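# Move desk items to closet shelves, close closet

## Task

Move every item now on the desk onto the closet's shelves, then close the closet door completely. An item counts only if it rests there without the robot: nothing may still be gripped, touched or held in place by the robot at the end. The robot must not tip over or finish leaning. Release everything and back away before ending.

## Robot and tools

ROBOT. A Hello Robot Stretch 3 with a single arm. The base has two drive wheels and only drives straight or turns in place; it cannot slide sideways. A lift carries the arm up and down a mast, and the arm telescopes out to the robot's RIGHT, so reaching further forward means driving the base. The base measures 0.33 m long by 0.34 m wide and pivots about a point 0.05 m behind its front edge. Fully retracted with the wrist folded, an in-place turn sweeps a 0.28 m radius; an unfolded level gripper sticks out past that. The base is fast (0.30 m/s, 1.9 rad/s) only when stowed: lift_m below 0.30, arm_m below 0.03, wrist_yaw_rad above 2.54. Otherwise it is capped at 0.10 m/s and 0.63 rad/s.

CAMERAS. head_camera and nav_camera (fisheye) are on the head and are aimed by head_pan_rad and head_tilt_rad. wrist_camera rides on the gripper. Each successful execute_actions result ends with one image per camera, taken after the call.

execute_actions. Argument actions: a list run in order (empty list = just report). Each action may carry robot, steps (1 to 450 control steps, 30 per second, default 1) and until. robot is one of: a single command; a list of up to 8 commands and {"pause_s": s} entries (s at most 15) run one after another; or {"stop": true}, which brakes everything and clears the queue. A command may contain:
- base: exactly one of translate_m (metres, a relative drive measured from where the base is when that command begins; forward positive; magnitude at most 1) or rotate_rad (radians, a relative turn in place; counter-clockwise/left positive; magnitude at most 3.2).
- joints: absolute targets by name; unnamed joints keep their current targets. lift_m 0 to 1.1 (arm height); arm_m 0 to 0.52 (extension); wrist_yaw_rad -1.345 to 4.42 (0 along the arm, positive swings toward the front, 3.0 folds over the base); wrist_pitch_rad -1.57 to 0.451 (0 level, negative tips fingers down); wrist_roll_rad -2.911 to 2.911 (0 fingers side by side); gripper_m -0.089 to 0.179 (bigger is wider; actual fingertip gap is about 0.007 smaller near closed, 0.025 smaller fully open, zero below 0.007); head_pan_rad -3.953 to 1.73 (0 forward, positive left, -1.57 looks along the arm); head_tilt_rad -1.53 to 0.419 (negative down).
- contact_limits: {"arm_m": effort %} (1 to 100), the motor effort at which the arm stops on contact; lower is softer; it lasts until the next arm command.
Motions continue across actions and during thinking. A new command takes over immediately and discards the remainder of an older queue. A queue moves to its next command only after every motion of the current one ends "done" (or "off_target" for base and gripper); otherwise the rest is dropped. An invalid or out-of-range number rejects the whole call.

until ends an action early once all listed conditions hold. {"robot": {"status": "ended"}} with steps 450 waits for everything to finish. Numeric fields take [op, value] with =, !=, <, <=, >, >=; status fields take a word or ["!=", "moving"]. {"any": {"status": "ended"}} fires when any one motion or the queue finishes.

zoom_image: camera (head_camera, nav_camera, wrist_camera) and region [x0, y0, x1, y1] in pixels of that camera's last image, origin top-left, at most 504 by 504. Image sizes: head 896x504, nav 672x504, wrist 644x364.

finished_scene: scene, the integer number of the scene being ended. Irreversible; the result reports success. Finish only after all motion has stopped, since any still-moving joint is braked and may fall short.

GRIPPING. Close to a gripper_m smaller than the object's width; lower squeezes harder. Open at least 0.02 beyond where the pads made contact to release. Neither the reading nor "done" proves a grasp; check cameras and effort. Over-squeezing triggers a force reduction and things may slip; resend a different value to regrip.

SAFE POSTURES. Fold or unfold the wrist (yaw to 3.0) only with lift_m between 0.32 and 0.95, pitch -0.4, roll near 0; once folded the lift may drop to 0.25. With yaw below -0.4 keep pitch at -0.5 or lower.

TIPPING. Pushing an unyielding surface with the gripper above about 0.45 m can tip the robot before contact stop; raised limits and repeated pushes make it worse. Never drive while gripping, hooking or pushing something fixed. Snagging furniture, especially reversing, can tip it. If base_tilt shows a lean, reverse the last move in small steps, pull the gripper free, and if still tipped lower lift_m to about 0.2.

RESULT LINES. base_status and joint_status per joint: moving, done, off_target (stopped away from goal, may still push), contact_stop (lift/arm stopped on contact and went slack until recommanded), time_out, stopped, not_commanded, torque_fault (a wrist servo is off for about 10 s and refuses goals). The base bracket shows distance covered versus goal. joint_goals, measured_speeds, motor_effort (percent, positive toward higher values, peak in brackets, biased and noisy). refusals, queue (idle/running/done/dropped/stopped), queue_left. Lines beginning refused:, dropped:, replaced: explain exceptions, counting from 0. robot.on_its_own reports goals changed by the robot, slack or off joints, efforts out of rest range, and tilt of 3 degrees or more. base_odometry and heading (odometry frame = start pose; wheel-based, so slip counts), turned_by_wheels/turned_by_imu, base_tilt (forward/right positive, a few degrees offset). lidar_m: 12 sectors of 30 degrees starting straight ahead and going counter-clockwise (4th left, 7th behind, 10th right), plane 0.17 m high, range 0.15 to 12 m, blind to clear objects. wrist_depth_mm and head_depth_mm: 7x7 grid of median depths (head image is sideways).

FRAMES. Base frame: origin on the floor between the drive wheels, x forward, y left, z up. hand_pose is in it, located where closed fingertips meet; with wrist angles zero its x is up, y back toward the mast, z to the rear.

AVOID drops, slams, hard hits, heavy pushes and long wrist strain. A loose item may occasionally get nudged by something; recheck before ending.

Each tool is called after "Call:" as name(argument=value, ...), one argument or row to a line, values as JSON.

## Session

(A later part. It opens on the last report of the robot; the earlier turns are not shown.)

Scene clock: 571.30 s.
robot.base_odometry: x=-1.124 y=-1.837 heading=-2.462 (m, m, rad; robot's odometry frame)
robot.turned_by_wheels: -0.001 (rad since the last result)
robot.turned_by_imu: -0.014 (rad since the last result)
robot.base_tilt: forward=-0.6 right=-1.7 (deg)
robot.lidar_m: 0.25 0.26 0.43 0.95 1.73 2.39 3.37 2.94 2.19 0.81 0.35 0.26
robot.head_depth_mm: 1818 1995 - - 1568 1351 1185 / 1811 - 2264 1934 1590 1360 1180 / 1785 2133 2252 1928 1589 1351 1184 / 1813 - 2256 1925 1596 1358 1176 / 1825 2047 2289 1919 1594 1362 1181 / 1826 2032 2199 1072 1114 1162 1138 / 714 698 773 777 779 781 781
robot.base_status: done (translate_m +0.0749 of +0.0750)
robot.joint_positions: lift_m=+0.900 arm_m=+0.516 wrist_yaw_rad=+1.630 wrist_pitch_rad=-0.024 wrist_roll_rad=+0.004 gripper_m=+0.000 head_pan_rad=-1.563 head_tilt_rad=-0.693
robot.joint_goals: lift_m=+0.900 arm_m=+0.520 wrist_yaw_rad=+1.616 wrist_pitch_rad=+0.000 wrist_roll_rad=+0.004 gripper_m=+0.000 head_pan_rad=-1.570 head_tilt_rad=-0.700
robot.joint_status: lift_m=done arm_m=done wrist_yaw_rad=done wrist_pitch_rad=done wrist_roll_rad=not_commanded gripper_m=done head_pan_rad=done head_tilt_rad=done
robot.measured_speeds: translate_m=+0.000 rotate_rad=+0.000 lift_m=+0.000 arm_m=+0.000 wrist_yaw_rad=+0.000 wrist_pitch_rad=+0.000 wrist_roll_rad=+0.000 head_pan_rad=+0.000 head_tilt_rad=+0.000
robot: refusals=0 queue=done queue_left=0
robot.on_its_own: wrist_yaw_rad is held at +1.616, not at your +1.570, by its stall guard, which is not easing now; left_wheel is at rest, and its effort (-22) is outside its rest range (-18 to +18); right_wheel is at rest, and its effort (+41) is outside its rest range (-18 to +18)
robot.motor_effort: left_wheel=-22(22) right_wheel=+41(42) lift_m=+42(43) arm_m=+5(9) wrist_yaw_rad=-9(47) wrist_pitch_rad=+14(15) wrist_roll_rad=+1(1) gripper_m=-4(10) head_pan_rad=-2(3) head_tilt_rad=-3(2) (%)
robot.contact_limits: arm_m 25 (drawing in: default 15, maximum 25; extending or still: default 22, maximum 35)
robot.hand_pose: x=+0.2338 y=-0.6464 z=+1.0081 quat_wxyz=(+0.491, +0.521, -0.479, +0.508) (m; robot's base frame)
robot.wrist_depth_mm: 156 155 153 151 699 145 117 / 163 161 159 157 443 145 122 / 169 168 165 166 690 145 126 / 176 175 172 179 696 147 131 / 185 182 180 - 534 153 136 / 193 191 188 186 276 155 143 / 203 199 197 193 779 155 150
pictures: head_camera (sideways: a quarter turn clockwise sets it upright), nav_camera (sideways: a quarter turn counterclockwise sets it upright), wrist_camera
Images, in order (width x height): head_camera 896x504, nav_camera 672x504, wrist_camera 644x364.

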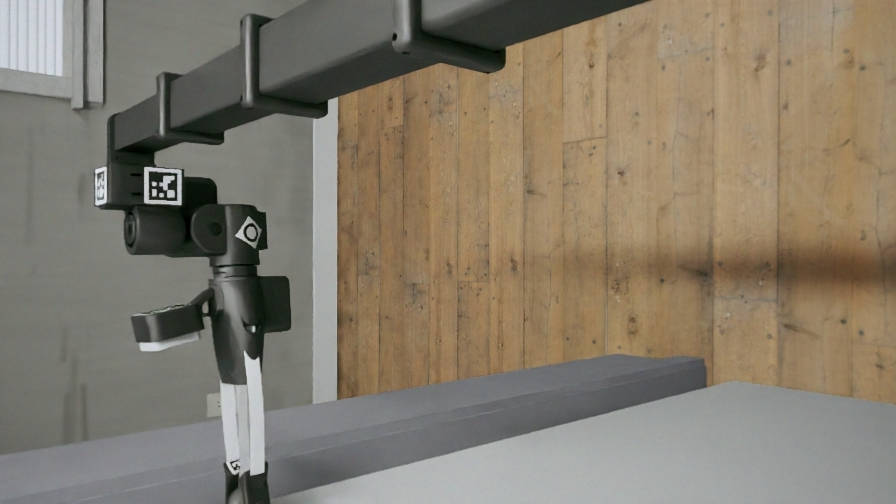

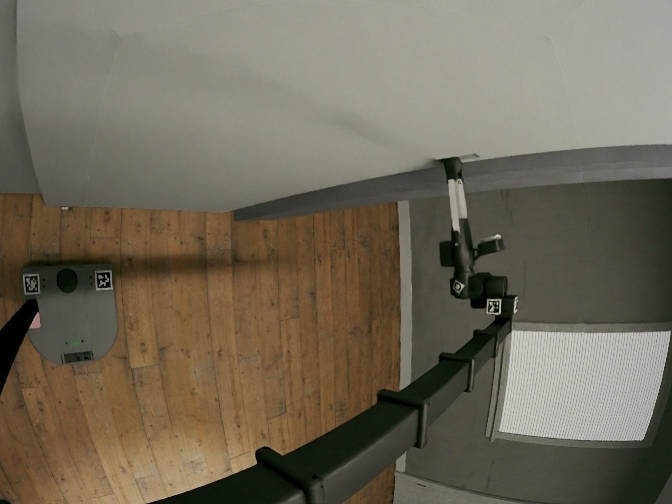

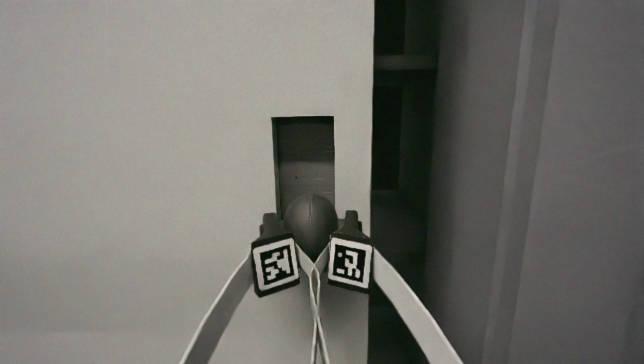

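Call:
execute_actions(
  actions=[
    {"robot":{"joints":{"wrist_yaw_rad":1.3}},"steps":90,"until":{"robot":{"status":"ended"}}},
  ],
)

Scene clock: 573.73 s.
robot.base_odometry: x=-1.124 y=-1.837 heading=-2.461 (m, m, rad; robot's odometry frame)
robot.turned_by_wheels: +0.001 (rad since the last result)
robot.turned_by_imu: -0.001 (rad since the last result)
robot.base_tilt: forward=-0.6 right=-1.8 (deg)
robot.lidar_m: 0.25 0.31 0.43 0.95 1.72 2.39 3.38 2.95 2.19 0.87 0.35 0.26
robot.head_depth_mm: 1813 2003 - - 1555 1362 1184 / 1809 - 2285 1927 1596 1358 1184 / 1791 2115 2281 1945 1596 1361 1178 / 1834 - 2300 1921 1592 1351 1177 / 1813 - 2305 1924 1588 1364 1181 / 1828 2006 2222 1076 1081 1171 1138 / 718 701 759 779 783 779 779
robot.base_status: done (translate_m +0.0750 of +0.0750)
robot.joint_positions: lift_m=+0.900 arm_m=+0.516 wrist_yaw_rad=+1.359 wrist_pitch_rad=-0.023 wrist_roll_rad=+0.004 gripper_m=+0.000 head_pan_rad=-1.563 head_tilt_rad=-0.693
robot.joint_goals: lift_m=+0.900 arm_m=+0.520 wrist_yaw_rad=+1.300 wrist_pitch_rad=+0.000 wrist_roll_rad=+0.004 gripper_m=+0.000 head_pan_rad=-1.570 head_tilt_rad=-0.700
robot.joint_status: lift_m=done arm_m=done wrist_yaw_rad=off_target wrist_pitch_rad=done wrist_roll_rad=not_commanded gripper_m=done head_pan_rad=done head_tilt_rad=done
robot.measured_speeds: translate_m=+0.000 rotate_rad=+0.000 lift_m=+0.000 arm_m=+0.000 wrist_yaw_rad=+0.000 wrist_pitch_rad=+0.000 wrist_roll_rad=+0.000 head_pan_rad=+0.000 head_tilt_rad=+0.000
robot: refusals=0 queue=dropped queue_left=0
robot.motor_effort: left_wheel=+1(22) right_wheel=+3(41) lift_m=+42(42) arm_m=+4(4) wrist_yaw_rad=-37(63) wrist_pitch_rad=+14(17) wrist_roll_rad=+1(1) gripper_m=-7(12) head_pan_rad=-2(2) head_tilt_rad=-3(2) (%)
robot.contact_limits: arm_m 25 (drawing in: default 15, maximum 25; extending or still: default 22, maximum 35)
robot.hand_pose: x=+0.2285 y=-0.7153 z=+1.0082 quat_wxyz=(+0.555, +0.452, -0.545, +0.437) (m; robot's base frame)
robot.wrist_depth_mm: 133 138 147 154 135 158 170 / 137 143 151 159 140 164 176 / 141 148 157 169 145 172 186 / 146 153 163 178 152 179 195 / 150 159 167 - 158 188 203 / 157 164 173 188 166 198 216 / 163 169 185 196 172 208 228
pictures: head_camera (sideways: a quarter turn clockwise sets it upright), nav_camera (sideways: a quarter turn counterclockwise sets it upright), wrist_camera
Images, in order (width x height): head_camera 896x504, nav_camera 672x504, wrist_camera 644x364.

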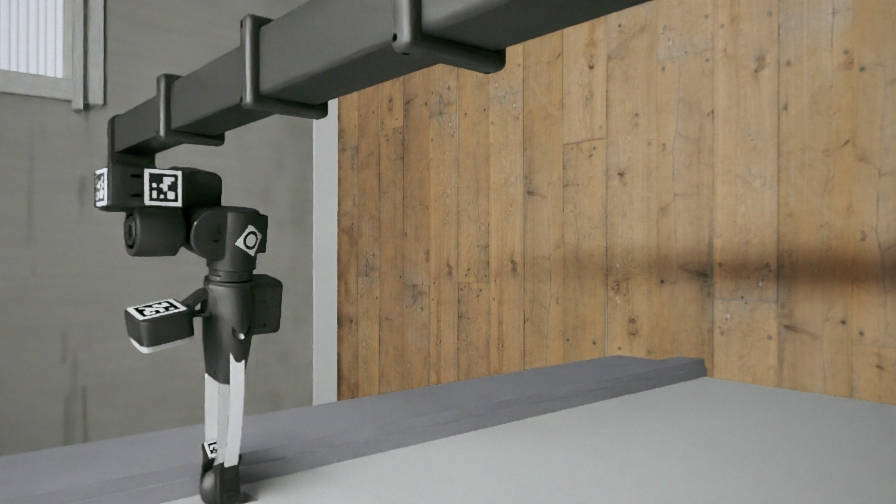

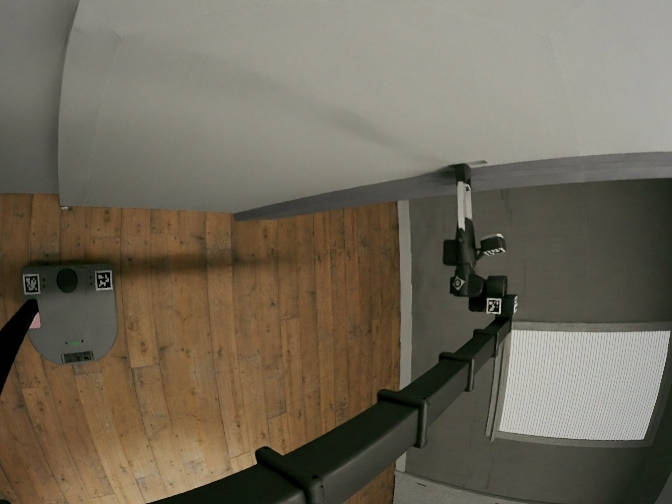

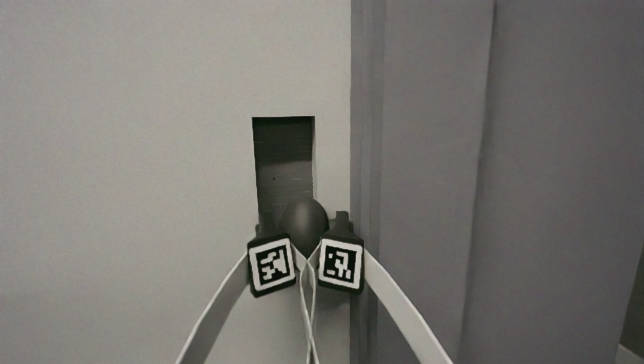

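Stalled against the frame: closed. Withdraw.

Call:
execute_actions(
  actions=[
    {"robot":[{"joints":{"wrist_yaw_rad":1.355}},{"base":{"translate_m":-0.3}}],"steps":300,"until":{"robot":{"queue":["!=","running"]}}},
  ],
)

Scene clock: 577.30 s.
robot.base_odometry: x=-1.124 y=-1.837 heading=-2.461 (m, m, rad; robot's odometry frame)
robot.turned_by_wheels: +0.000 (rad since the last result)
robot.turned_by_imu: +0.000 (rad since the last result)
robot.base_tilt: forward=-0.6 right=-1.7 (deg)
robot.lidar_m: 0.25 0.31 0.43 0.95 1.72 2.39 3.38 2.93 2.18 0.88 0.35 0.26
robot.head_depth_mm: 1808 2013 - - 1555 1350 1177 / 1802 - 2276 1933 1594 1359 1180 / 1786 2117 2256 1927 1591 1365 1182 / 1823 - 2267 1928 1594 1358 1177 / 1829 - 2272 1932 1597 1358 1184 / 1826 1996 2194 1083 1088 1180 1135 / 719 697 759 784 783 781 782
robot.base_status: done (translate_m +0.0750 of +0.0750)
robot.joint_positions: lift_m=+0.900 arm_m=+0.516 wrist_yaw_rad=+1.382 wrist_pitch_rad=-0.023 wrist_roll_rad=+0.004 gripper_m=+0.000 head_pan_rad=-1.563 head_tilt_rad=-0.693
robot.joint_goals: lift_m=+0.900 arm_m=+0.520 wrist_yaw_rad=+1.355 wrist_pitch_rad=+0.000 wrist_roll_rad=+0.004 gripper_m=+0.000 head_pan_rad=-1.570 head_tilt_rad=-0.700
robot.joint_status: lift_m=done arm_m=done wrist_yaw_rad=off_target wrist_pitch_rad=done wrist_roll_rad=not_commanded gripper_m=done head_pan_rad=done head_tilt_rad=done
robot.measured_speeds: translate_m=+0.000 rotate_rad=+0.000 lift_m=+0.000 arm_m=+0.000 wrist_yaw_rad=+0.000 wrist_pitch_rad=+0.000 wrist_roll_rad=+0.000 head_pan_rad=+0.000 head_tilt_rad=+0.000
robot: refusals=0 queue=dropped queue_left=0
robot.on_its_own: wrist_yaw_rad is at rest, and its effort (-18) is outside its rest range (-12 to +12)
robot.motor_effort: left_wheel=-5(6) right_wheel=+10(12) lift_m=+42(42) arm_m=+4(5) wrist_yaw_rad=-18(38) wrist_pitch_rad=+14(13) wrist_roll_rad=+0(0) gripper_m=-4(7) head_pan_rad=-1(1) head_tilt_rad=-3(2) (%)
robot.contact_limits: arm_m 25 (drawing in: default 15, maximum 25; extending or still: default 22, maximum 35)
robot.hand_pose: x=+0.2297 y=-0.7095 z=+1.0082 quat_wxyz=(+0.549, +0.458, -0.540, +0.443) (m; robot's base frame)
robot.wrist_depth_mm: 135 140 147 154 135 154 165 / 139 144 151 161 141 161 172 / 143 149 157 171 145 169 181 / 148 155 163 180 151 176 189 / 153 160 169 - 156 185 199 / 159 166 174 189 165 194 209 / 165 173 186 194 173 204 221
pictures: head_camera (sideways: a quarter turn clockwise sets it upright), nav_camera (sideways: a quarter turn counterclockwise sets it upright), wrist_camera
dropped: robot: command 0 of its queue: wrist_yaw_rad: off_target
Images, in order (width x height): head_camera 896x504, nav_camera 672x504, wrist_camera 644x364.

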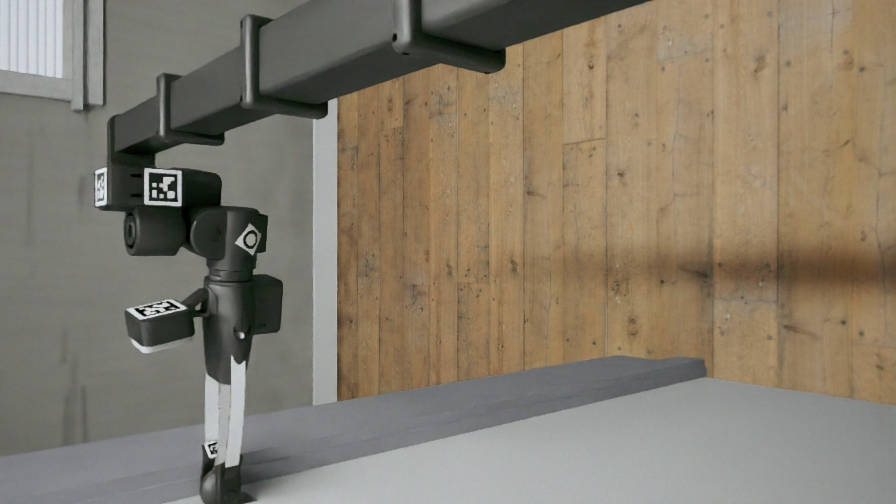

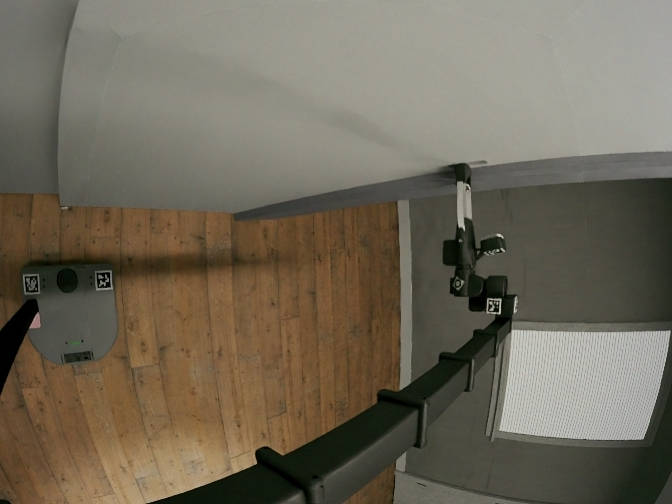

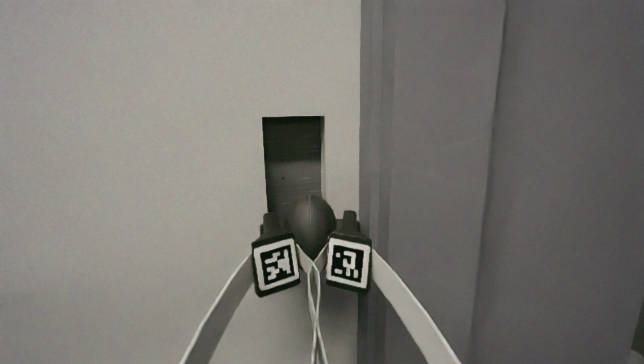

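Call:
execute_actions(
  actions=[
    {"robot":{"base":{"translate_m":-0.3}},"steps":300,"until":{"robot":{"status":"ended"}}},
  ],
)

Scene clock: 582.60 s.
robot.base_odometry: x=-0.891 y=-1.648 heading=-2.461 (m, m, rad; robot's odometry frame)
robot.turned_by_wheels: +0.000 (rad since the last result)
robot.turned_by_imu: +0.000 (rad since the last result)
robot.base_tilt: forward=-0.5 right=-1.7 (deg)
robot.lidar_m: 0.55 0.62 0.86 1.66 1.73 2.39 3.07 2.93 2.18 2.10 0.77 0.57
robot.head_depth_mm: 1803 2003 - - 1558 1363 1182 / 1805 - 2257 1942 1599 1354 1178 / 1798 2120 2261 1928 1579 1359 1182 / 1827 - 2258 1921 1598 1351 1182 / 1819 - 2259 1930 1596 1351 1182 / 1828 2011 2278 1929 1597 1359 1180 / 1831 2008 2258 1938 1583 1351 1184
robot.base_status: done (translate_m -0.3000 of -0.3000)
robot.joint_positions: lift_m=+0.900 arm_m=+0.517 wrist_yaw_rad=+1.401 wrist_pitch_rad=-0.022 wrist_roll_rad=+0.004 gripper_m=+0.000 head_pan_rad=-1.563 head_tilt_rad=-0.693
robot.joint_goals: lift_m=+0.900 arm_m=+0.520 wrist_yaw_rad=+1.399 wrist_pitch_rad=+0.000 wrist_roll_rad=+0.004 gripper_m=+0.000 head_pan_rad=-1.570 head_tilt_rad=-0.700
robot.joint_status: lift_m=done arm_m=done wrist_yaw_rad=off_target wrist_pitch_rad=done wrist_roll_rad=not_commanded gripper_m=done head_pan_rad=done head_tilt_rad=done
robot.measured_speeds: translate_m=+0.000 rotate_rad=+0.000 lift_m=+0.000 arm_m=+0.000 wrist_yaw_rad=+0.000 wrist_pitch_rad=+0.000 wrist_roll_rad=+0.000 head_pan_rad=+0.000 head_tilt_rad=+0.000
robot: refusals=0 queue=done queue_left=0
robot.on_its_own: wrist_yaw_rad is held at +1.399, not at your +1.355, by its stall guard, which is not easing now
robot.motor_effort: left_wheel=+0(9) right_wheel=-1(15) lift_m=+42(42) arm_m=+3(6) wrist_yaw_rad=-2(17) wrist_pitch_rad=+13(14) wrist_roll_rad=+0(0) gripper_m=-3(4) head_pan_rad=-2(0) head_tilt_rad=-2(3) (%)
robot.contact_limits: arm_m 25 (drawing in: default 15, maximum 25; extending or still: default 22, maximum 35)
robot.hand_pose: x=+0.2306 y=-0.7047 z=+1.0084 quat_wxyz=(+0.545, +0.463, -0.536, +0.449) (m; robot's base frame)
robot.wrist_depth_mm: 370 391 412 409 433 - - / 385 403 421 441 450 - - / 396 413 438 452 469 - - / 408 430 454 471 490 - - / 431 446 460 - 513 - - / 442 456 477 512 - - - / 464 481 518 538 553 - -
pictures: head_camera (sideways: a quarter turn clockwise sets it upright), nav_camera (sideways: a quarter turn counterclockwise sets it upright), wrist_camera
Images, in order (width x height): head_camera 896x504, nav_camera 672x504, wrist_camera 644x364.

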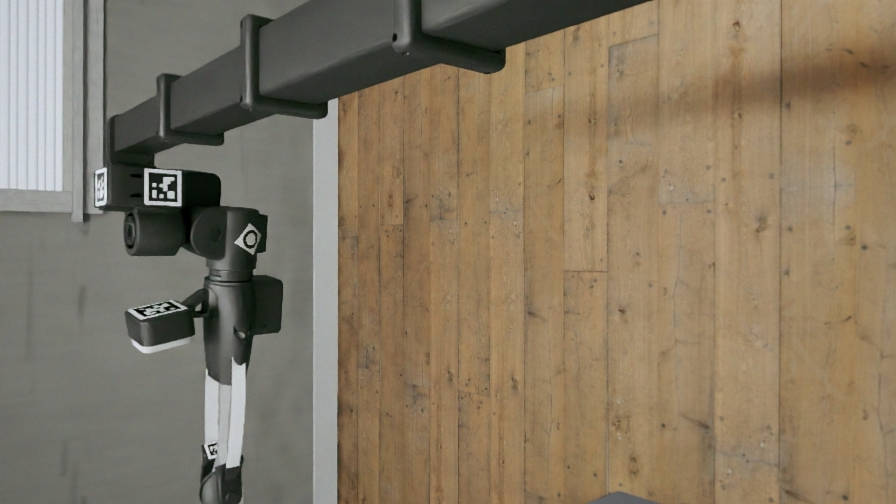

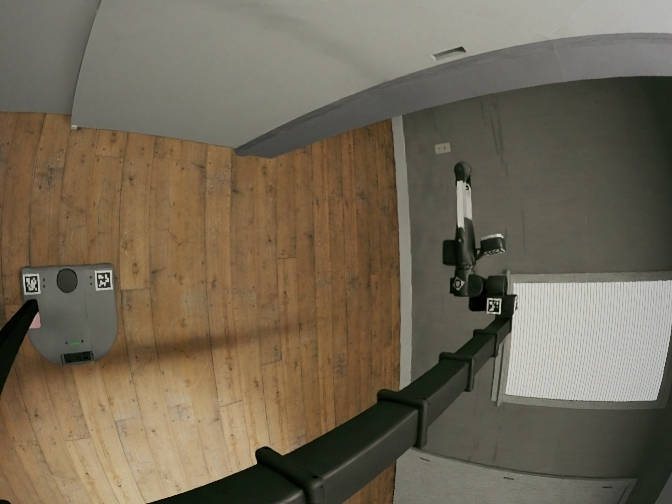

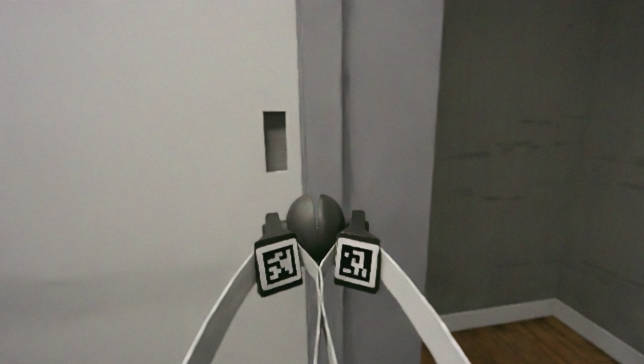

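Call:
finished_scene(
  scene=2,
)

The scene is finished: the task was done.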